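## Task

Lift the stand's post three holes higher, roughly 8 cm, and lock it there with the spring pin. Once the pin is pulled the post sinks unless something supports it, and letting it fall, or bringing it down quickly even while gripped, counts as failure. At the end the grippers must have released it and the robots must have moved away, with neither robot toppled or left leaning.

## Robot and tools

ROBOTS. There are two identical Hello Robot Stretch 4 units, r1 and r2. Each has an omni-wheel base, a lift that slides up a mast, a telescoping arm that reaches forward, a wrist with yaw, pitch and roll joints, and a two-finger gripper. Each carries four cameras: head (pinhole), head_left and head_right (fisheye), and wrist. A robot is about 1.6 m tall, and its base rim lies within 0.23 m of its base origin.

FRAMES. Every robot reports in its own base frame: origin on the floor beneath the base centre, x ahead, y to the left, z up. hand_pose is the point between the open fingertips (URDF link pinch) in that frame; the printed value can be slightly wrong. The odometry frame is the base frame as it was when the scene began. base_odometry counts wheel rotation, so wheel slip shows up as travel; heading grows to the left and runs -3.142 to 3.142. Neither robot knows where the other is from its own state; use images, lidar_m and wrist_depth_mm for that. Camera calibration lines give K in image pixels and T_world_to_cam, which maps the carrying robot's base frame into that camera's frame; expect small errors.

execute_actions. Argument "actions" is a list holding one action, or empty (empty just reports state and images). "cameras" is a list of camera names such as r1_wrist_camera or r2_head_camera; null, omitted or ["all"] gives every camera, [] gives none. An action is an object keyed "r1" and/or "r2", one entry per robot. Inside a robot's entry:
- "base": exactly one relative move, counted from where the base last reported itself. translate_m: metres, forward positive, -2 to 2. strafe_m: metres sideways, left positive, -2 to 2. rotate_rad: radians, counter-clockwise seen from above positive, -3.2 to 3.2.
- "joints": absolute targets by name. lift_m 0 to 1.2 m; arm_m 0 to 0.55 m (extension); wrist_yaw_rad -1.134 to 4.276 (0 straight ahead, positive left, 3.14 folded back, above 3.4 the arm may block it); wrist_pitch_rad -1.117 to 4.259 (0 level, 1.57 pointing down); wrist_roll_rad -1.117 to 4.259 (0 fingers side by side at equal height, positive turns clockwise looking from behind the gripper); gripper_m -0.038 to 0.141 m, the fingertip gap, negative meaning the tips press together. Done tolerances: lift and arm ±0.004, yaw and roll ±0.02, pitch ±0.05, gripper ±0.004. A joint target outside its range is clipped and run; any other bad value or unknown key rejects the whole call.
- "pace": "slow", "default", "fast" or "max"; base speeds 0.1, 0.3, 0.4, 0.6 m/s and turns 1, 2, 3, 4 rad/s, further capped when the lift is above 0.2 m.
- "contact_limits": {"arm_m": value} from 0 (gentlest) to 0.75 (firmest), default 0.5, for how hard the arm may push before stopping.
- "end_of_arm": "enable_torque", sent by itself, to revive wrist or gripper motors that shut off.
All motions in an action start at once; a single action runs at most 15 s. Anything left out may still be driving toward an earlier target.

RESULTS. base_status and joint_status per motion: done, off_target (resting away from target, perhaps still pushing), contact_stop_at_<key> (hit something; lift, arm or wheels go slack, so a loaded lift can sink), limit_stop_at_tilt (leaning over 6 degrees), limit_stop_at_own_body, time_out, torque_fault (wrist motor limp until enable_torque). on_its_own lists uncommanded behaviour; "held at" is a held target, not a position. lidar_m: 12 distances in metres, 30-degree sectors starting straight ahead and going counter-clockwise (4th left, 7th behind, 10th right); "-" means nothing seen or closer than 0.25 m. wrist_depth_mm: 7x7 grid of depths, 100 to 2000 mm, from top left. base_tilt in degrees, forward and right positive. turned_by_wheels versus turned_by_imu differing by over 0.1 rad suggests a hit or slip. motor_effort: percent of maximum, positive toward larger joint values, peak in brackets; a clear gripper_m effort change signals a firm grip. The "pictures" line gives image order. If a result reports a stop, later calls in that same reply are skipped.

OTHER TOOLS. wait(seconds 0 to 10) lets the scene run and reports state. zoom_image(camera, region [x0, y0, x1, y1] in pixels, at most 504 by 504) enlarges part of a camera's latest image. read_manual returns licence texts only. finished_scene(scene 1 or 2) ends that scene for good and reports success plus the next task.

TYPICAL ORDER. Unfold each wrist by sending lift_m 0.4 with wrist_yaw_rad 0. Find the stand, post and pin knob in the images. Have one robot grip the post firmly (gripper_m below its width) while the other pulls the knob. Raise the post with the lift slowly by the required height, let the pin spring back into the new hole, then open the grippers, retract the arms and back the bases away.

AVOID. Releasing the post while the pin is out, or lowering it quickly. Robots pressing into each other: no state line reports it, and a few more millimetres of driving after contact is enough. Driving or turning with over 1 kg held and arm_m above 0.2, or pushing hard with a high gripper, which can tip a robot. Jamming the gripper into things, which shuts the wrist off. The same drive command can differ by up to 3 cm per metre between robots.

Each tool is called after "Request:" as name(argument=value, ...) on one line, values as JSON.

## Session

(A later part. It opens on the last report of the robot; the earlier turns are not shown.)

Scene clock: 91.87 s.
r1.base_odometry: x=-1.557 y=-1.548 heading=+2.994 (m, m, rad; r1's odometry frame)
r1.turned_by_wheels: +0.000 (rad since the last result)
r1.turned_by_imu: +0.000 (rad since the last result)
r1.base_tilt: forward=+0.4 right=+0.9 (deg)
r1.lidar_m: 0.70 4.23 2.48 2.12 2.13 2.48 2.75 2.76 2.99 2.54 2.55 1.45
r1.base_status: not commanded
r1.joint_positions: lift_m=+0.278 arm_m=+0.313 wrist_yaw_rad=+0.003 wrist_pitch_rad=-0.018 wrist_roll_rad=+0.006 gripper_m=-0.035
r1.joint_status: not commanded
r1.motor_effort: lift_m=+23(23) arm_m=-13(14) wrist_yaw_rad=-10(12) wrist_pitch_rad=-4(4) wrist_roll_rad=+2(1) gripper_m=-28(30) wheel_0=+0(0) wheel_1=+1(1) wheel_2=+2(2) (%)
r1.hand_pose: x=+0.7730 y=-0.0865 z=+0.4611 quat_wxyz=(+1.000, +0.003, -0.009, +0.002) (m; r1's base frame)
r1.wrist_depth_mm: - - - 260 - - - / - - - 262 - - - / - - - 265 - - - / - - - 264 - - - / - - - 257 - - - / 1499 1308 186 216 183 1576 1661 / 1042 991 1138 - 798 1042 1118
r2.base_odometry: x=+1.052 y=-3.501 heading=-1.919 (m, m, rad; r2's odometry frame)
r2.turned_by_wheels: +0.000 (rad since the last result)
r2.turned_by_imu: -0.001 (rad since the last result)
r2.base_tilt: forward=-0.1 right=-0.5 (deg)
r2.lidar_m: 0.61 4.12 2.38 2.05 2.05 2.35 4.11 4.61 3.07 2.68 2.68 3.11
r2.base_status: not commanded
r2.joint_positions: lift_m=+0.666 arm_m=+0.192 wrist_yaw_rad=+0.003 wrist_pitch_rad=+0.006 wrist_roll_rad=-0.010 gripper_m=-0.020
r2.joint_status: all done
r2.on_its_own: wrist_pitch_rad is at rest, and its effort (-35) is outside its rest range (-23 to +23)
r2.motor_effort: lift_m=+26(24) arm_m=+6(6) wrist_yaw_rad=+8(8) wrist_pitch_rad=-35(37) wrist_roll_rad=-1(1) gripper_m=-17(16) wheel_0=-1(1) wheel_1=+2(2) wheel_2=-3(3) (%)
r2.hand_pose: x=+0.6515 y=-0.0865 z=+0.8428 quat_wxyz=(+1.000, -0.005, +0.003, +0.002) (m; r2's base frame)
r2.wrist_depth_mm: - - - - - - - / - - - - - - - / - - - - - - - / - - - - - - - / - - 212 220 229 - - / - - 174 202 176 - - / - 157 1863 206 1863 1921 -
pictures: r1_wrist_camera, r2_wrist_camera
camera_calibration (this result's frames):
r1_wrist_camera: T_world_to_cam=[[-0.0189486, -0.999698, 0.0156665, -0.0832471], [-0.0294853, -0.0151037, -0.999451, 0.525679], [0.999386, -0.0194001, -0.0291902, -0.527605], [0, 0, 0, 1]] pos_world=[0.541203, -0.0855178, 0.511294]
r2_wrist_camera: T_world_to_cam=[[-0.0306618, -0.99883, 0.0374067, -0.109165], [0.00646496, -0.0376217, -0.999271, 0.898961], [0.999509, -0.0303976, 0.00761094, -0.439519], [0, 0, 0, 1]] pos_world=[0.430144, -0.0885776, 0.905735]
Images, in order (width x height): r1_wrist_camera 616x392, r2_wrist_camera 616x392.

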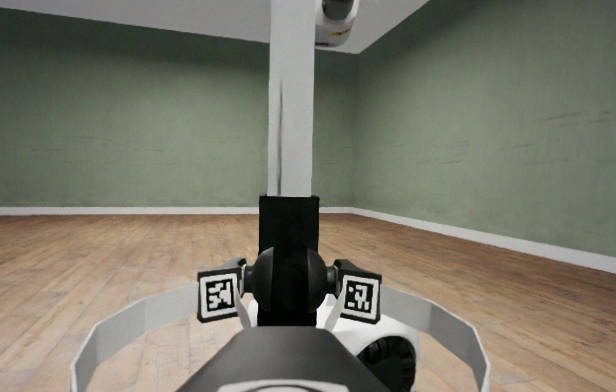

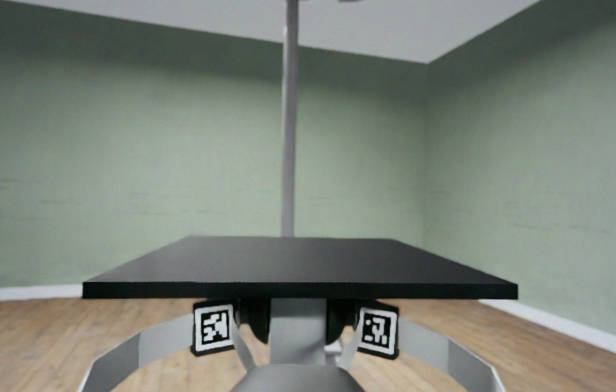

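Request:
execute_actions(actions=[{"r2": {"joints": {"lift_m": 0.675}, "pace": "slow"}}], cameras=["r1_wrist_camera"])

Scene clock: 93.13 s.
r1.base_odometry: x=-1.557 y=-1.548 heading=+2.994 (m, m, rad; r1's odometry frame)
r1.turned_by_wheels: +0.000 (rad since the last result)
r1.turned_by_imu: +0.000 (rad since the last result)
r1.base_tilt: forward=+0.4 right=+0.8 (deg)
r1.lidar_m: 0.72 4.24 2.45 2.12 2.14 2.50 2.75 2.76 2.98 2.51 2.56 1.48
r1.base_status: not commanded
r1.joint_positions: lift_m=+0.278 arm_m=+0.313 wrist_yaw_rad=+0.003 wrist_pitch_rad=-0.018 wrist_roll_rad=+0.006 gripper_m=-0.035
r1.joint_status: not commanded
r1.motor_effort: lift_m=+24(24) arm_m=-14(14) wrist_yaw_rad=-11(11) wrist_pitch_rad=-6(4) wrist_roll_rad=+1(0) gripper_m=-30(29) wheel_0=+0(0) wheel_1=+1(1) wheel_2=+3(2) (%)
r1.hand_pose: x=+0.7730 y=-0.0865 z=+0.4611 quat_wxyz=(+1.000, +0.003, -0.009, +0.002) (m; r1's base frame)
r1.wrist_depth_mm: - - - 260 - - - / - - - 262 - - - / - - - 264 - - - / - - - 264 - - - / - - - 257 - - - / 1499 1281 186 216 183 1576 1661 / 1060 991 1118 - 820 1008 1118
r2.base_odometry: x=+1.052 y=-3.501 heading=-1.919 (m, m, rad; r2's odometry frame)
r2.turned_by_wheels: +0.000 (rad since the last result)
r2.turned_by_imu: +0.000 (rad since the last result)
r2.base_tilt: forward=-0.2 right=-0.3 (deg)
r2.lidar_m: 0.60 4.11 2.38 2.05 2.04 2.38 4.12 4.62 3.08 2.69 2.68 3.10
r2.base_status: not commanded
r2.joint_positions: lift_m=+0.674 arm_m=+0.192 wrist_yaw_rad=+0.003 wrist_pitch_rad=+0.007 wrist_roll_rad=-0.010 gripper_m=-0.020
r2.joint_status: all done
r2.on_its_own: wrist_pitch_rad is at rest, and its effort (-36) is outside its rest range (-23 to +23)
r2.motor_effort: lift_m=+26(21) arm_m=+6(7) wrist_yaw_rad=+8(9) wrist_pitch_rad=-36(36) wrist_roll_rad=-1(2) gripper_m=-15(16) wheel_0=-1(1) wheel_1=+2(2) wheel_2=-3(3) (%)
r2.hand_pose: x=+0.6515 y=-0.0865 z=+0.8508 quat_wxyz=(+1.000, -0.005, +0.003, +0.002) (m; r2's base frame)
r2.wrist_depth_mm: - - - - - - - / - - - - - - - / - - - - - - - / - - - - - - - / - - 212 220 229 - - / - - 174 202 176 - - / - 157 1863 206 1921 1921 -
pictures: r1_wrist_camera
camera_calibration (this result's frames):
r1_wrist_camera: T_world_to_cam=[[-0.0189486, -0.999698, 0.0156665, -0.0832471], [-0.0294853, -0.0151037, -0.999451, 0.525679], [0.999386, -0.0194001, -0.0291902, -0.527605], [0, 0, 0, 1]] pos_world=[0.541203, -0.0855178, 0.511294]
Images, in order (width x height): r1_wrist_camera 616x392.

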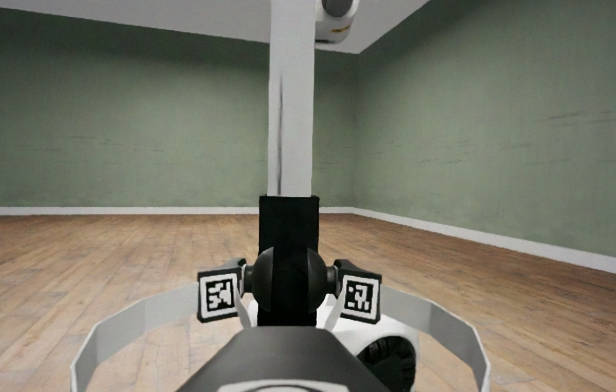

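Request:
execute_actions(actions=[{"r2": {"joints": {"lift_m": 0.727}, "pace": "slow"}}], cameras=["r1_wrist_camera", "r1_head_camera", "r2_wrist_camera"])

Request:
zoom_image(camera="r1_wrist_camera", region=[240, 0, 340, 210])

Request:
zoom_image(camera="r1_head_camera", region=[195, 320, 245, 400])

Scene clock: 95.33 s.
r1.base_odometry: x=-1.557 y=-1.548 heading=+2.994 (m, m, rad; r1's odometry frame)
r1.turned_by_wheels: +0.000 (rad since the last result)
r1.turned_by_imu: +0.000 (rad since the last result)
r1.base_tilt: forward=+0.3 right=+0.8 (deg)
r1.lidar_m: 0.71 4.26 2.45 2.11 2.11 2.52 2.75 2.75 2.97 2.53 2.56 1.48
r1.base_status: not commanded
r1.joint_positions: lift_m=+0.278 arm_m=+0.313 wrist_yaw_rad=+0.003 wrist_pitch_rad=-0.018 wrist_roll_rad=+0.006 gripper_m=-0.035
r1.joint_status: not commanded
r1.motor_effort: lift_m=+23(24) arm_m=-14(13) wrist_yaw_rad=-10(12) wrist_pitch_rad=-5(5) wrist_roll_rad=+0(3) gripper_m=-28(29) wheel_0=+0(0) wheel_1=+1(1) wheel_2=+2(2) (%)
r1.hand_pose: x=+0.7730 y=-0.0865 z=+0.4611 quat_wxyz=(+1.000, +0.003, -0.009, +0.002) (m; r1's base frame)
r1.wrist_depth_mm: - - - 262 - - - / - - - 260 - - - / - - - 264 - - - / - - - 264 - - - / - - - 256 - - - / 1464 1281 185 217 182 1576 1661 / 1060 991 1118 - 820 1025 1118
r2.base_odometry: x=+1.052 y=-3.501 heading=-1.919 (m, m, rad; r2's odometry frame)
r2.turned_by_wheels: +0.000 (rad since the last result)
r2.turned_by_imu: -0.001 (rad since the last result)
r2.base_tilt: forward=-0.1 right=-0.4 (deg)
r2.lidar_m: 0.62 4.11 2.38 2.05 2.05 2.36 4.11 4.60 3.10 2.68 2.68 3.09
r2.base_status: not commanded
r2.joint_positions: lift_m=+0.726 arm_m=+0.192 wrist_yaw_rad=+0.003 wrist_pitch_rad=+0.007 wrist_roll_rad=-0.010 gripper_m=-0.020
r2.joint_status: all done
r2.on_its_own: wrist_pitch_rad is at rest, and its effort (-36) is outside its rest range (-23 to +23)
r2.motor_effort: lift_m=+26(28) arm_m=+7(6) wrist_yaw_rad=+8(8) wrist_pitch_rad=-36(36) wrist_roll_rad=-1(1) gripper_m=-15(17) wheel_0=-1(1) wheel_1=+2(2) wheel_2=-3(3) (%)
r2.hand_pose: x=+0.6515 y=-0.0865 z=+0.9028 quat_wxyz=(+1.000, -0.005, +0.003, +0.002) (m; r2's base frame)
r2.wrist_depth_mm: - - - - - - - / - - - - - - - / - - - - - - - / - - - - - - - / - - 213 220 229 - - / - - 175 202 176 - - / - 157 1983 205 1983 - -
pictures: r1_head_camera, r1_wrist_camera, r2_wrist_camera
camera_calibration (this result's frames):
r1_wrist_camera: T_world_to_cam=[[-0.0189487, -0.999698, 0.0156664, -0.083247], [-0.0294853, -0.0151037, -0.999451, 0.525679], [0.999386, -0.0194002, -0.0291902, -0.527605], [0, 0, 0, 1]] pos_world=[0.541203, -0.0855178, 0.511294]
r2_wrist_camera: T_world_to_cam=[[-0.030656, -0.99883, 0.037412, -0.111417], [0.00630878, -0.0376222, -0.999272, 0.958973], [0.99951, -0.0303976, 0.00745474, -0.439835], [0, 0, 0, 1]] pos_world=[0.430154, -0.0885776, 0.965722]
Images, in order (width x height): r1_head_camera 420x560, r1_wrist_camera 616x392, r2_wrist_camera 616x392.

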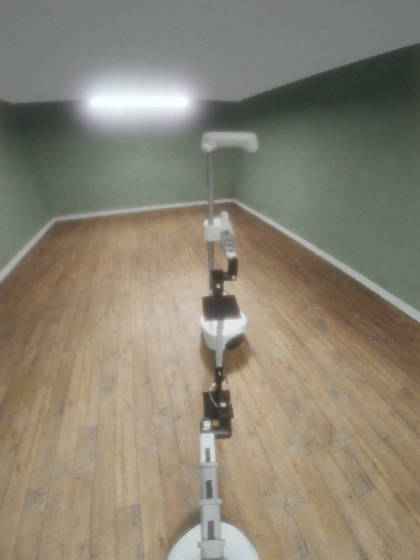

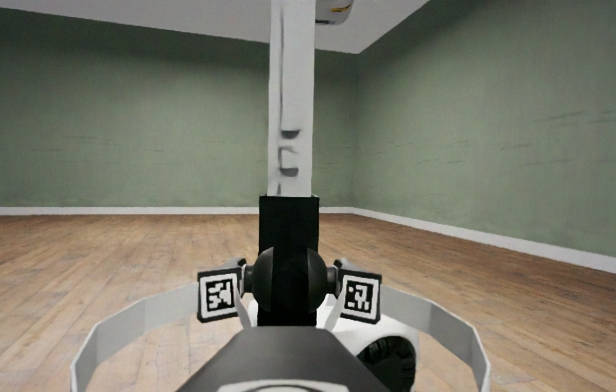

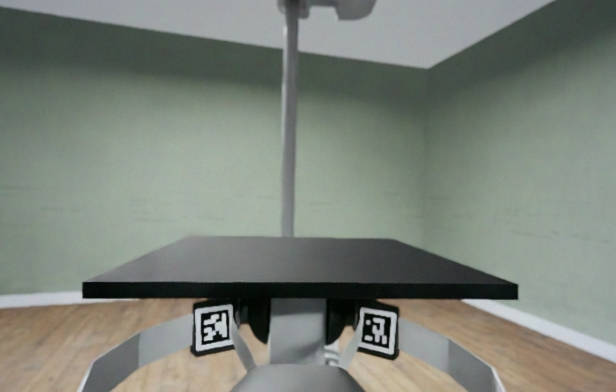

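Region (240, 0, 340, 210) of r1_wrist_camera's 616x392 image, scaled by 2.400; it fills the left 240 columns of this view, and the rest is white.

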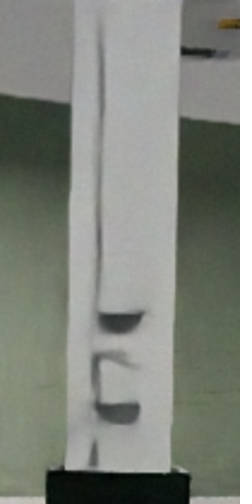

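Region (195, 320, 245, 400) of r1_head_camera's 420x560 image, scaled by 6.300, with more detail than that image has; it fills the left 315 columns of this view, and the rest is white.

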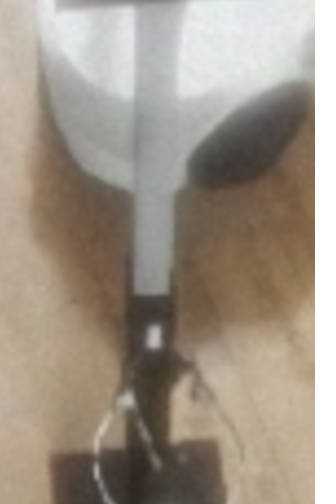

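Request:
zoom_image(camera="r1_wrist_camera", region=[255, 110, 325, 205])

Region (255, 110, 325, 205) of r1_wrist_camera's 616x392 image, scaled by 5.305; it fills the left 371 columns of this view, and the rest is white.

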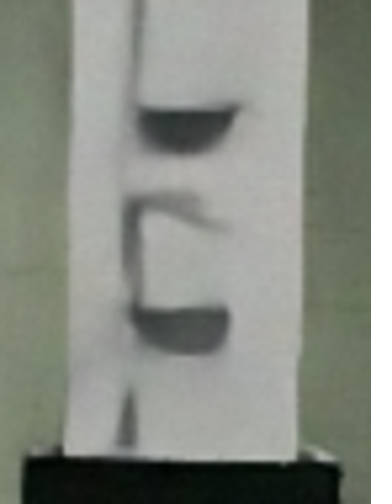

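Request:
execute_actions(actions=[{"r1": {"joints": {"gripper_m": -0.005}, "pace": "slow"}, "r2": {"joints": {"lift_m": 0.742}, "pace": "slow"}}], cameras=["r1_wrist_camera", "r1_head_camera", "r2_wrist_camera"])

Request:
zoom_image(camera="r1_wrist_camera", region=[240, 80, 340, 320])

Request:
zoom_image(camera="r1_head_camera", region=[200, 355, 240, 400])

Scene clock: 106.67 s.
r1.base_odometry: x=-1.557 y=-1.548 heading=+2.994 (m, m, rad; r1's odometry frame)
r1.turned_by_wheels: +0.000 (rad since the last result)
r1.turned_by_imu: +0.000 (rad since the last result)
r1.base_tilt: forward=+0.4 right=+0.8 (deg)
r1.lidar_m: 0.71 4.23 2.43 2.12 2.13 2.51 2.76 2.76 3.01 2.55 2.55 1.51
r1.base_status: not commanded
r1.joint_positions: lift_m=+0.278 arm_m=+0.312 wrist_yaw_rad=-0.003 wrist_pitch_rad=-0.019 wrist_roll_rad=+0.006 gripper_m=-0.005
r1.joint_status: all done
r1.motor_effort: lift_m=+24(24) arm_m=-7(13) wrist_yaw_rad=+7(12) wrist_pitch_rad=-2(4) wrist_roll_rad=+2(1) gripper_m=-16(31) wheel_0=+0(0) wheel_1=+1(1) wheel_2=+0(2) (%)
r1.hand_pose: x=+0.7712 y=-0.0883 z=+0.4614 quat_wxyz=(+1.000, +0.003, -0.009, -0.002) (m; r1's base frame)
r1.wrist_depth_mm: - - - 264 - - - / - - - 264 - - - / - - - 266 - - - / - - - 268 - - - / - - - 259 - - - / 1499 1336 190 214 187 1618 1661 / 1060 991 1118 - 798 1025 1098
r2.base_odometry: x=+1.052 y=-3.501 heading=-1.919 (m, m, rad; r2's odometry frame)
r2.turned_by_wheels: +0.000 (rad since the last result)
r2.turned_by_imu: -0.001 (rad since the last result)
r2.base_tilt: forward=-0.1 right=-0.4 (deg)
r2.lidar_m: 0.61 4.11 2.36 2.04 2.04 2.37 4.13 4.62 3.11 2.69 2.68 3.11
r2.base_status: not commanded
r2.joint_positions: lift_m=+0.741 arm_m=+0.192 wrist_yaw_rad=+0.004 wrist_pitch_rad=+0.013 wrist_roll_rad=-0.010 gripper_m=-0.020
r2.joint_status: all done
r2.on_its_own: wrist_pitch_rad is at rest, and its effort (-55) is outside its rest range (-23 to +23)
r2.motor_effort: lift_m=+28(30) arm_m=+6(6) wrist_yaw_rad=+6(9) wrist_pitch_rad=-55(56) wrist_roll_rad=-1(2) gripper_m=-17(17) wheel_0=-1(1) wheel_1=+2(1) wheel_2=-3(3) (%)
r2.hand_pose: x=+0.6515 y=-0.0863 z=+0.9156 quat_wxyz=(+1.000, -0.005, +0.007, +0.002) (m; r2's base frame)
r2.wrist_depth_mm: - - - - - - - / - - - - - - - / - - - - - - - / - - - - - - - / - - 218 225 234 - - / - - 174 202 176 - - / - 156 1921 206 1983 - -
pictures: r1_head_camera, r1_wrist_camera, r2_wrist_camera
camera_calibration (this result's frames):
r1_wrist_camera: T_world_to_cam=[[-0.0253822, -0.999555, 0.0156432, -0.0801532], [-0.0285431, -0.0149173, -0.999481, 0.525202], [0.99927, -0.0258156, -0.0281518, -0.526745], [0, 0, 0, 1]] pos_world=[0.539317, -0.0858812, 0.511354]
r2_wrist_camera: T_world_to_cam=[[-0.0296562, -0.998851, 0.0376369, -0.11254], [-0.000326534, -0.0376438, -0.999291, 0.976179], [0.99956, -0.0296475, 0.000790214, -0.433836], [0, 0, 0, 1]] pos_world=[0.430627, -0.0885254, 0.980065]
Images, in order (width x height): r1_head_camera 420x560, r1_wrist_camera 616x392, r2_wrist_camera 616x392.

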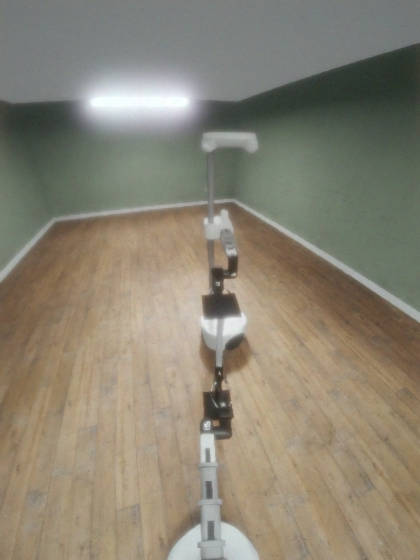

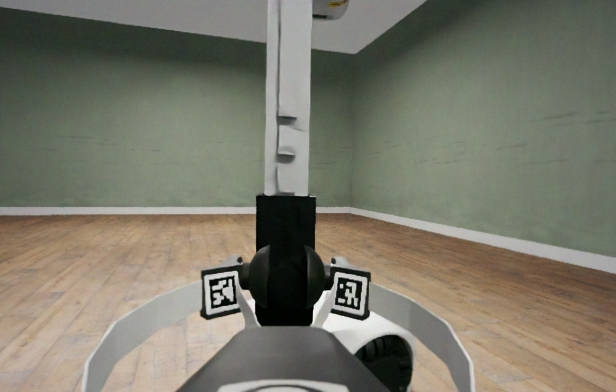

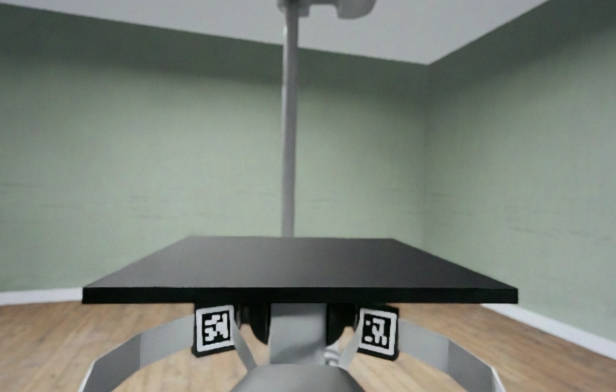

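Region (240, 80, 340, 320) of r1_wrist_camera's 616x392 image, scaled by 2.100; it fills the left 210 columns of this view, and the rest is white.

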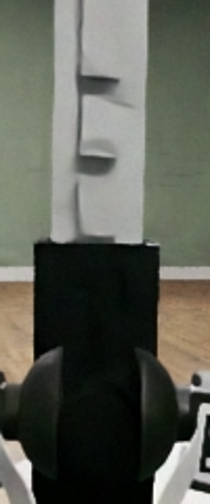

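Region (200, 355, 240, 400) of r1_head_camera's 420x560 image, scaled by 11.200, with more detail than that image has.

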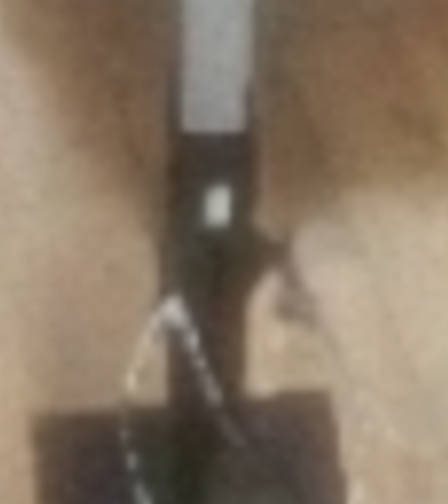

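Request:
execute_actions(actions=[{"r1": {"joints": {"arm_m": 0.303}, "pace": "slow"}}], cameras=["r1_wrist_camera", "r1_head_camera"])

Request:
zoom_image(camera="r1_wrist_camera", region=[240, 80, 340, 320])

Request:
zoom_image(camera="r1_head_camera", region=[200, 355, 240, 400])

Scene clock: 109.53 s.
r1.base_odometry: x=-1.557 y=-1.548 heading=+2.994 (m, m, rad; r1's odometry frame)
r1.turned_by_wheels: +0.000 (rad since the last result)
r1.turned_by_imu: +0.000 (rad since the last result)
r1.base_tilt: forward=+0.4 right=+0.8 (deg)
r1.lidar_m: 0.71 4.25 2.50 2.13 2.14 2.51 2.74 2.78 2.98 2.53 2.54 1.56
r1.base_status: not commanded
r1.joint_positions: lift_m=+0.278 arm_m=+0.305 wrist_yaw_rad=+0.001 wrist_pitch_rad=-0.018 wrist_roll_rad=+0.006 gripper_m=-0.004
r1.joint_status: all done
r1.motor_effort: lift_m=+24(24) arm_m=-11(13) wrist_yaw_rad=-2(7) wrist_pitch_rad=-4(3) wrist_roll_rad=+0(0) gripper_m=-19(21) wheel_0=+0(0) wheel_1=+1(1) wheel_2=-1(0) (%)
r1.hand_pose: x=+0.7643 y=-0.0873 z=+0.4613 quat_wxyz=(+1.000, +0.003, -0.009, +0.000) (m; r1's base frame)
r1.wrist_depth_mm: - - - 270 - - - / - - - 271 - - - / - - - 272 - - - / - - - 271 - - - / - - - 266 - - - / 1499 1366 190 215 185 1618 1661 / 1060 960 1138 - 809 1042 1098
r2.base_odometry: x=+1.052 y=-3.501 heading=-1.919 (m, m, rad; r2's odometry frame)
r2.turned_by_wheels: +0.000 (rad since the last result)
r2.turned_by_imu: -0.001 (rad since the last result)
r2.base_tilt: forward=-0.2 right=-0.4 (deg)
r2.lidar_m: 0.62 4.10 2.35 2.05 2.05 2.37 4.12 4.61 3.10 2.68 2.66 3.11
r2.base_status: not commanded
r2.joint_positions: lift_m=+0.741 arm_m=+0.192 wrist_yaw_rad=+0.004 wrist_pitch_rad=+0.010 wrist_roll_rad=-0.010 gripper_m=-0.020
r2.joint_status: not commanded
r2.on_its_own: wrist_pitch_rad is at rest, and its effort (-47) is outside its rest range (-23 to +23)
r2.motor_effort: lift_m=+27(28) arm_m=+7(6) wrist_yaw_rad=+6(7) wrist_pitch_rad=-47(55) wrist_roll_rad=-1(2) gripper_m=-16(16) wheel_0=-1(1) wheel_1=+2(2) wheel_2=-3(3) (%)
r2.hand_pose: x=+0.6515 y=-0.0863 z=+0.9165 quat_wxyz=(+1.000, -0.005, +0.005, +0.002) (m; r2's base frame)
r2.wrist_depth_mm: - - - - - - - / - - - - - - - / - - - - - - - / - - - - - - - / - - 216 224 234 - - / - - 175 202 176 - - / - 156 1983 206 1983 - -
pictures: r1_head_camera, r1_wrist_camera
camera_calibration (this result's frames):
r1_wrist_camera: T_world_to_cam=[[-0.0217915, -0.99964, 0.0156498, -0.0820479], [-0.0287845, -0.0150197, -0.999473, 0.525107], [0.999348, -0.0222305, -0.0284469, -0.519434], [0, 0, 0, 1]] pos_world=[0.532422, -0.0856786, 0.511337]
Images, in order (width x height): r1_head_camera 420x560, r1_wrist_camera 616x392.

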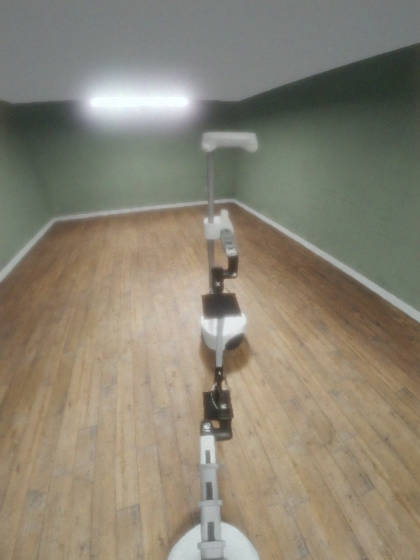

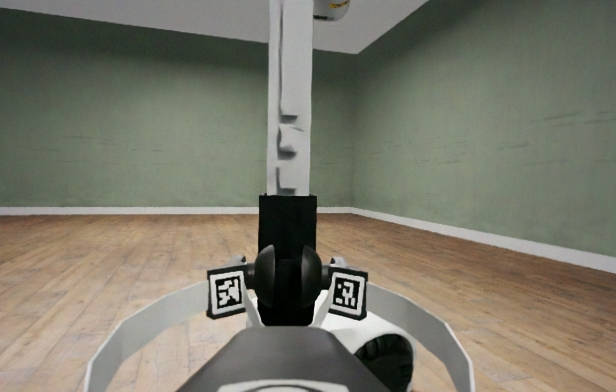

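Region (240, 80, 340, 320) of r1_wrist_camera's 616x392 image, scaled by 2.100; it fills the left 210 columns of this view, and the rest is white.

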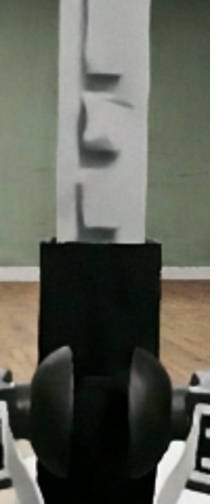

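Region (200, 355, 240, 400) of r1_head_camera's 420x560 image, scaled by 11.200, with more detail than that image has.

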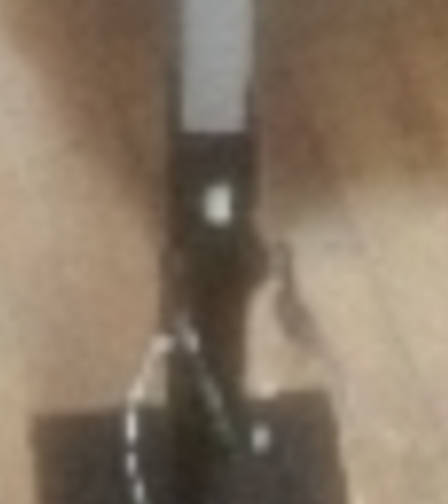

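Request:
execute_actions(actions=[{"r1": {"joints": {"gripper_m": 0.045}}, "r2": {"joints": {"lift_m": 0.745}, "pace": "slow"}}], cameras=["r1_wrist_camera", "r1_head_camera"])

Request:
zoom_image(camera="r1_wrist_camera", region=[240, 80, 340, 320])

Request:
zoom_image(camera="r1_head_camera", region=[200, 355, 240, 400])

Scene clock: 112.27 s.
r1.base_odometry: x=-1.557 y=-1.548 heading=+2.994 (m, m, rad; r1's odometry frame)
r1.turned_by_wheels: +0.000 (rad since the last result)
r1.turned_by_imu: +0.000 (rad since the last result)
r1.base_tilt: forward=+0.4 right=+0.8 (deg)
r1.lidar_m: 0.70 4.24 2.45 2.12 2.11 2.53 2.71 2.74 3.00 2.56 2.57 1.49
r1.base_status: not commanded
r1.joint_positions: lift_m=+0.278 arm_m=+0.304 wrist_yaw_rad=+0.000 wrist_pitch_rad=-0.017 wrist_roll_rad=+0.006 gripper_m=+0.045
r1.joint_status: all done
r1.motor_effort: lift_m=+23(23) arm_m=-8(11) wrist_yaw_rad=+1(5) wrist_pitch_rad=-5(6) wrist_roll_rad=+2(1) gripper_m=-5(20) wheel_0=+0(0) wheel_1=+1(1) wheel_2=+0(0) (%)
r1.hand_pose: x=+0.7637 y=-0.0875 z=+0.4610 quat_wxyz=(+1.000, +0.003, -0.009, +0.000) (m; r1's base frame)
r1.wrist_depth_mm: - - - 270 - - - / - - - 272 - - - / - - - 274 - - - / - - - 273 - - - / - - - 267 - - - / 1499 1499 196 234 198 1576 1576 / 1042 976 1138 - 809 1042 1098
r2.base_odometry: x=+1.052 y=-3.501 heading=-1.919 (m, m, rad; r2's odometry frame)
r2.turned_by_wheels: +0.000 (rad since the last result)
r2.turned_by_imu: -0.001 (rad since the last result)
r2.base_tilt: forward=-0.1 right=-0.4 (deg)
r2.lidar_m: 0.62 4.12 2.35 2.05 2.05 2.37 4.10 4.61 3.09 2.68 2.69 3.08
r2.base_status: not commanded
r2.joint_positions: lift_m=+0.744 arm_m=+0.192 wrist_yaw_rad=+0.004 wrist_pitch_rad=+0.014 wrist_roll_rad=-0.010 gripper_m=-0.020
r2.joint_status: all done
r2.on_its_own: wrist_pitch_rad is at rest, and its effort (-57) is outside its rest range (-23 to +23)
r2.motor_effort: lift_m=+28(24) arm_m=+7(7) wrist_yaw_rad=+6(7) wrist_pitch_rad=-57(57) wrist_roll_rad=-1(1) gripper_m=-14(17) wheel_0=-1(1) wheel_1=+2(2) wheel_2=-3(3) (%)
r2.hand_pose: x=+0.6515 y=-0.0863 z=+0.9184 quat_wxyz=(+1.000, -0.005, +0.007, +0.002) (m; r2's base frame)
r2.wrist_depth_mm: - - - - - - - / - - - - - - - / - - - - - - - / - - - - - - - / - - 219 225 235 - - / - - 175 202 177 - - / - 156 1983 206 - - -
pictures: r1_head_camera, r1_wrist_camera
camera_calibration (this result's frames):
r1_wrist_camera: T_world_to_cam=[[-0.0226503, -0.999621, 0.015669, -0.0816589], [-0.0296447, -0.0149945, -0.999448, 0.52549], [0.999304, -0.0231023, -0.0292938, -0.518545], [0, 0, 0, 1]] pos_world=[0.531913, -0.085728, 0.511289]
Images, in order (width x height): r1_head_camera 420x560, r1_wrist_camera 616x392.

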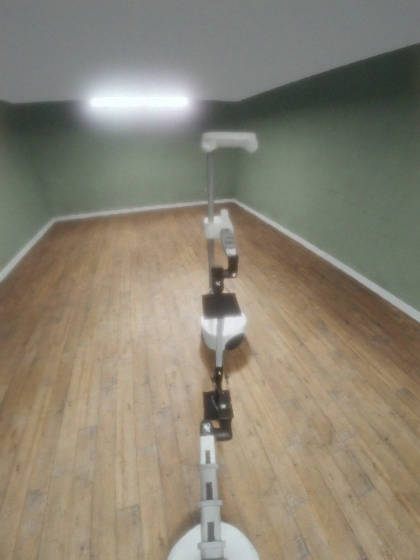

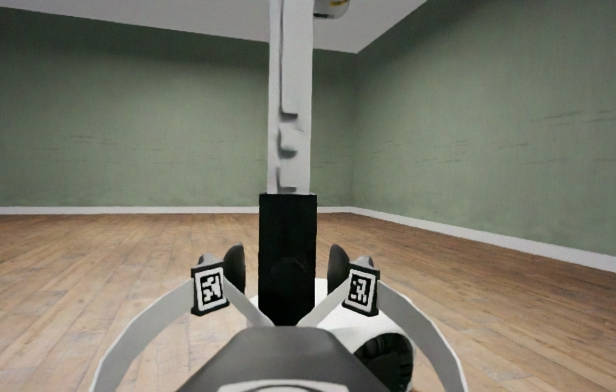

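Region (240, 80, 340, 320) of r1_wrist_camera's 616x392 image, scaled by 2.100; it fills the left 210 columns of this view, and the rest is white.

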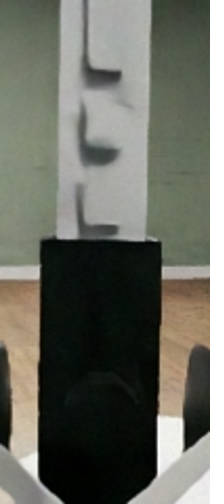

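Region (200, 355, 240, 400) of r1_head_camera's 420x560 image, scaled by 11.200, with more detail than that image has.

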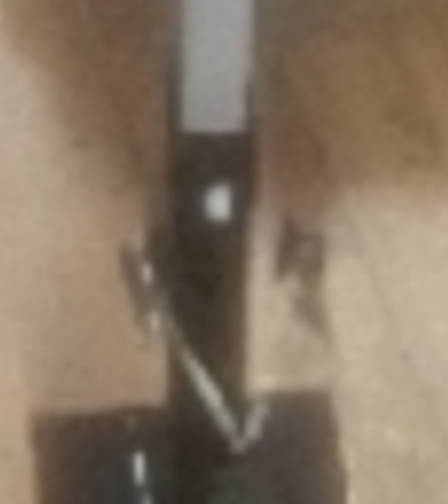

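Request:
execute_actions(actions=[{"r1": {"joints": {"arm_m": 0.2}}, "r2": {"joints": {"lift_m": 0.729}, "pace": "slow"}}], cameras=["r1_wrist_camera", "r1_head_camera", "r2_wrist_camera"])

Scene clock: 114.50 s.
r1.base_odometry: x=-1.557 y=-1.548 heading=+2.994 (m, m, rad; r1's odometry frame)
r1.turned_by_wheels: +0.000 (rad since the last result)
r1.turned_by_imu: +0.000 (rad since the last result)
r1.base_tilt: forward=+0.3 right=+0.8 (deg)
r1.lidar_m: 0.68 4.21 2.46 2.13 2.11 2.50 2.74 2.77 2.99 2.55 2.56 1.49
r1.base_status: not commanded
r1.joint_positions: lift_m=+0.278 arm_m=+0.202 wrist_yaw_rad=+0.000 wrist_pitch_rad=-0.017 wrist_roll_rad=+0.006 gripper_m=+0.045
r1.joint_status: all done
r1.motor_effort: lift_m=+23(23) arm_m=-9(9) wrist_yaw_rad=-2(1) wrist_pitch_rad=-7(7) wrist_roll_rad=+2(1) gripper_m=-3(5) wheel_0=+0(0) wheel_1=+1(1) wheel_2=+0(0) (%)
r1.hand_pose: x=+0.6609 y=-0.0874 z=+0.4609 quat_wxyz=(+1.000, +0.003, -0.009, +0.000) (m; r1's base frame)
r1.wrist_depth_mm: - - - 1042 - - - / - - - - - - - / - - - - - - - / - - - - - - - / - - - 370 - - - / 1464 1464 196 375 198 1576 1661 / 1042 991 1118 - 931 1025 1098
r2.base_odometry: x=+1.052 y=-3.501 heading=-1.919 (m, m, rad; r2's odometry frame)
r2.turned_by_wheels: +0.000 (rad since the last result)
r2.turned_by_imu: -0.001 (rad since the last result)
r2.base_tilt: forward=-0.2 right=-0.5 (deg)
r2.lidar_m: 0.60 4.13 2.35 2.05 2.05 2.38 4.12 4.61 3.09 2.68 2.69 3.11
r2.base_status: not commanded
r2.joint_positions: lift_m=+0.729 arm_m=+0.192 wrist_yaw_rad=+0.003 wrist_pitch_rad=-0.003 wrist_roll_rad=-0.010 gripper_m=-0.020
r2.joint_status: all done
r2.motor_effort: lift_m=+16(28) arm_m=+6(6) wrist_yaw_rad=+10(9) wrist_pitch_rad=-10(57) wrist_roll_rad=-1(2) gripper_m=-14(19) wheel_0=-1(1) wheel_1=+2(2) wheel_2=-3(3) (%)
r2.hand_pose: x=+0.6515 y=-0.0866 z=+0.9082 quat_wxyz=(+1.000, -0.005, -0.001, +0.001) (m; r2's base frame)
r2.wrist_depth_mm: - - - - - - - / - - - - - - - / - - - - - - - / - - - - - - - / - - 209 217 229 - - / - - 179 206 182 - - / - 156 - 205 - - -
pictures: r1_head_camera, r1_wrist_camera, r2_wrist_camera
camera_calibration (this result's frames):
r1_wrist_camera: T_world_to_cam=[[-0.0223624, -0.999627, 0.0156763, -0.0840984], [-0.0299726, -0.0150029, -0.999438, 0.52256], [0.999301, -0.0228197, -0.029626, -0.415642], [0, 0, 0, 1]] pos_world=[0.429134, -0.085712, 0.511271]
r2_wrist_camera: T_world_to_cam=[[-0.0311625, -0.998826, 0.0370977, -0.111053], [0.0155451, -0.0375956, -0.999172, 0.958352], [0.999393, -0.03056, 0.0166984, -0.448202], [0, 0, 0, 1]] pos_world=[0.429571, -0.0885902, 0.969163]
Images, in order (width x height): r1_head_camera 420x560, r1_wrist_camera 616x392, r2_wrist_camera 616x392.

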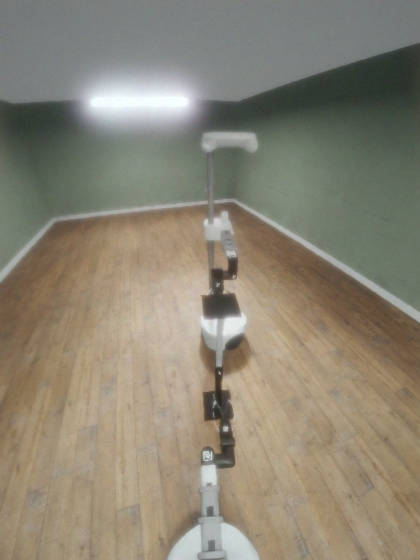

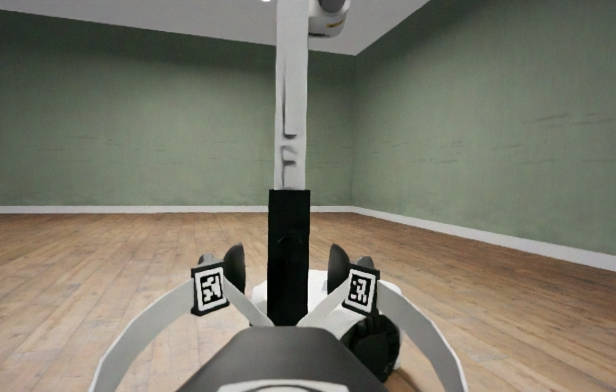

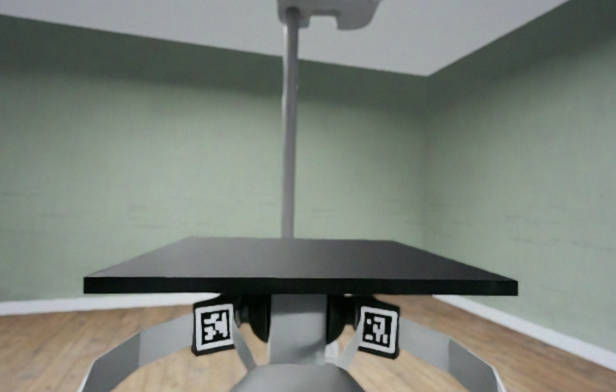

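Request:
execute_actions(actions=[{"r1": {"base": {"translate_m": -0.35}, "joints": {"arm_m": 0.0}, "pace": "fast"}, "r2": {"joints": {"gripper_m": 0.06, "arm_m": 0.178, "wrist_yaw_rad": 0.003}}}], cameras=["r1_wrist_camera", "r2_wrist_camera"])

Scene clock: 117.63 s.
r1.base_odometry: x=-1.211 y=-1.600 heading=+2.993 (m, m, rad; r1's odometry frame)
r1.turned_by_wheels: +0.000 (rad since the last result)
r1.turned_by_imu: +0.002 (rad since the last result)
r1.base_tilt: forward=+0.3 right=+0.8 (deg)
r1.lidar_m: 1.06 4.04 2.37 2.00 2.03 2.38 2.41 2.43 2.81 2.64 2.63 3.10
r1.base_status: done
r1.joint_positions: lift_m=+0.278 arm_m=+0.003 wrist_yaw_rad=+0.000 wrist_pitch_rad=-0.017 wrist_roll_rad=+0.006 gripper_m=+0.045
r1.joint_status: all done
joint sent to its limit — the command would take r1.arm_m past its lower limit, so that joint was sent only as far as its limit.
r1.motor_effort: lift_m=+23(23) arm_m=-9(10) wrist_yaw_rad=+1(3) wrist_pitch_rad=-6(7) wrist_roll_rad=+0(2) gripper_m=-5(5) wheel_0=-2(7) wheel_1=-2(8) wheel_2=+0(12) (%)
r1.hand_pose: x=+0.4621 y=-0.0875 z=+0.4609 quat_wxyz=(+1.000, +0.003, -0.008, +0.000) (m; r1's base frame)
r1.wrist_depth_mm: - - - 1160 - - - / - - - - - - - / - - - - - - - / - - - - - - - / - - - 1464 - - - / 1499 1464 197 931 198 1618 1618 / 1025 991 1138 - 1078 1042 1118
r2.base_odometry: x=+1.052 y=-3.501 heading=-1.919 (m, m, rad; r2's odometry frame)
r2.turned_by_wheels: +0.000 (rad since the last result)
r2.turned_by_imu: -0.001 (rad since the last result)
r2.base_tilt: forward=-0.1 right=-0.5 (deg)
r2.lidar_m: 0.62 4.11 2.39 2.04 2.05 2.36 4.13 4.60 3.09 2.68 2.68 3.11
r2.base_status: not commanded
r2.joint_positions: lift_m=+0.729 arm_m=+0.179 wrist_yaw_rad=+0.003 wrist_pitch_rad=-0.003 wrist_roll_rad=-0.010 gripper_m=+0.060
r2.joint_status: all done
r2.motor_effort: lift_m=+16(16) arm_m=-7(13) wrist_yaw_rad=+0(17) wrist_pitch_rad=-8(12) wrist_roll_rad=-1(1) gripper_m=-1(23) wheel_0=-2(2) wheel_1=+1(2) wheel_2=+0(5) (%)
r2.hand_pose: x=+0.6389 y=-0.0865 z=+0.9084 quat_wxyz=(+1.000, -0.005, -0.002, +0.002) (m; r2's base frame)
r2.wrist_depth_mm: - - - 1464 - - - / - - - - - - - / - - - - - - - / - - - - - - - / - - 216 224 236 - - / - - 188 218 194 - - / - - - 161 - - -
pictures: r1_wrist_camera, r2_wrist_camera
camera_calibration (this result's frames):
r1_wrist_camera: T_world_to_cam=[[-0.0224981, -0.999624, 0.0156808, -0.0885221], [-0.0301738, -0.0149987, -0.999432, 0.516636], [0.999291, -0.0229584, -0.029825, -0.216912], [0, 0, 0, 1]] pos_world=[0.230355, -0.0857199, 0.511262]
r2_wrist_camera: T_world_to_cam=[[-0.0308755, -0.998835, 0.0370778, -0.111526], [0.0161312, -0.0375886, -0.999163, 0.958307], [0.999393, -0.0302515, 0.017273, -0.436171], [0, 0, 0, 1]] pos_world=[0.417004, -0.0885697, 0.969174]
Images, in order (width x height): r1_wrist_camera 616x392, r2_wrist_camera 616x392.

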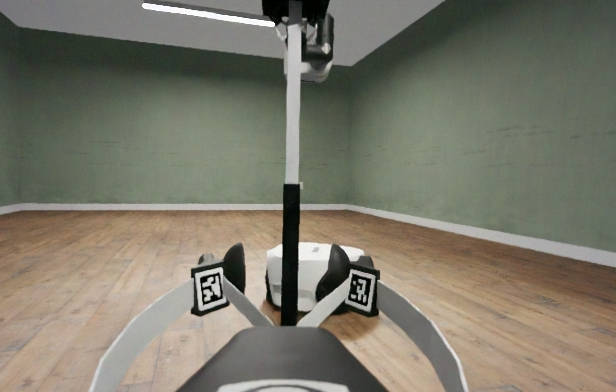

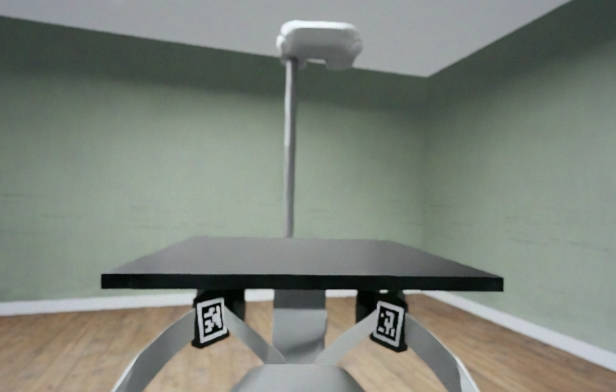

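The post is resting on the pin. Now r2 backs away.

Request:
execute_actions(actions=[{"r2": {"base": {"translate_m": -0.4}, "joints": {"arm_m": 0.005}, "pace": "fast"}}], cameras=["r1_wrist_camera", "r2_wrist_camera", "r2_head_camera"])

Scene clock: 120.33 s.
r1.base_odometry: x=-1.211 y=-1.600 heading=+2.993 (m, m, rad; r1's odometry frame)
r1.turned_by_wheels: +0.000 (rad since the last result)
r1.turned_by_imu: +0.000 (rad since the last result)
r1.base_tilt: forward=+0.3 right=+0.9 (deg)
r1.lidar_m: 1.07 4.03 2.36 2.05 2.04 2.40 2.41 2.41 2.81 2.67 2.64 3.15
r1.base_status: not commanded
r1.joint_positions: lift_m=+0.278 arm_m=+0.003 wrist_yaw_rad=+0.000 wrist_pitch_rad=-0.017 wrist_roll_rad=+0.006 gripper_m=+0.045
r1.joint_status: not commanded
r1.motor_effort: lift_m=+24(23) arm_m=-9(9) wrist_yaw_rad=-2(1) wrist_pitch_rad=-7(6) wrist_roll_rad=+2(1) gripper_m=-6(4) wheel_0=-2(2) wheel_1=-2(2) wheel_2=+0(1) (%)
r1.hand_pose: x=+0.4621 y=-0.0875 z=+0.4609 quat_wxyz=(+1.000, +0.003, -0.008, +0.000) (m; r1's base frame)
r1.wrist_depth_mm: - - - - - - - / - - - - - - - / - - - - - - - / - - - - - - - / - - - 1808 - - - / 1464 1537 197 931 199 1576 1661 / 1060 991 1098 - 1098 1025 1118
r2.base_odometry: x=+1.189 y=-3.125 heading=-1.919 (m, m, rad; r2's odometry frame)
r2.turned_by_wheels: +0.000 (rad since the last result)
r2.turned_by_imu: -0.001 (rad since the last result)
r2.base_tilt: forward=-0.2 right=-0.4 (deg)
r2.lidar_m: 0.96 3.96 2.24 1.95 1.92 2.26 3.89 4.22 3.24 2.78 2.79 3.21
r2.base_status: done
r2.joint_positions: lift_m=+0.729 arm_m=+0.006 wrist_yaw_rad=+0.003 wrist_pitch_rad=-0.003 wrist_roll_rad=-0.010 gripper_m=+0.060
r2.joint_status: all done
r2.motor_effort: lift_m=+16(16) arm_m=-8(9) wrist_yaw_rad=+0(2) wrist_pitch_rad=-7(8) wrist_roll_rad=-1(1) gripper_m=+0(1) wheel_0=+0(7) wheel_1=+0(3) wheel_2=-1(11) (%)
r2.hand_pose: x=+0.4661 y=-0.0866 z=+0.9085 quat_wxyz=(+1.000, -0.005, -0.002, +0.001) (m; r2's base frame)
r2.wrist_depth_mm: - - - - - - - / - - - - - - - / - - - - - - - / - - - - - - - / - - - - - - - / - - 212 - 214 - - / - - - 161 - - -
pictures: r1_wrist_camera, r2_head_camera, r2_wrist_camera
camera_calibration (this result's frames):
r1_wrist_camera: T_world_to_cam=[[-0.022498, -0.999624, 0.0156808, -0.0885221], [-0.0301738, -0.0149987, -0.999432, 0.516636], [0.999291, -0.0229584, -0.0298251, -0.216912], [0, 0, 0, 1]] pos_world=[0.230355, -0.0857199, 0.511262]
r2_wrist_camera: T_world_to_cam=[[-0.0311564, -0.998827, 0.0370674, -0.116804], [0.0164288, -0.0375921, -0.999158, 0.961036], [0.999379, -0.0305211, 0.0175808, -0.263684], [0, 0, 0, 1]] pos_world=[0.244093, -0.0885878, 0.969193]
Images, in order (width x height): r1_wrist_camera 616x392, r2_head_camera 420x560, r2_wrist_camera 616x392.

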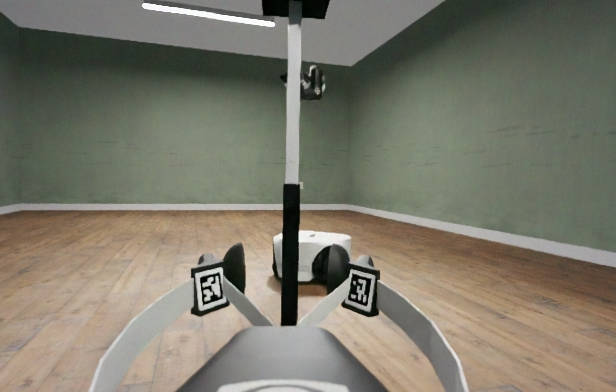

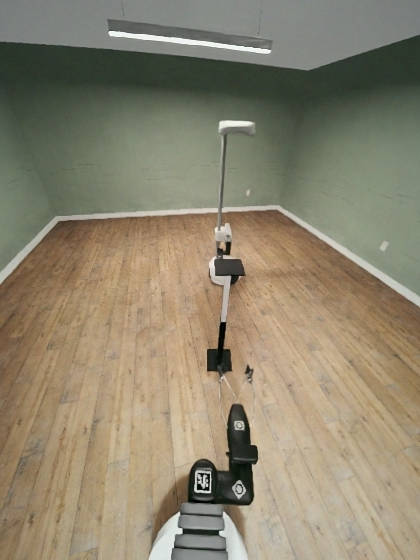

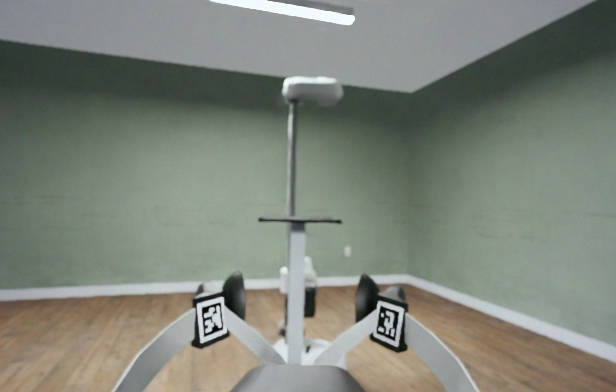

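Request:
finished_scene(scene=1)

The scene is finished: the task was done.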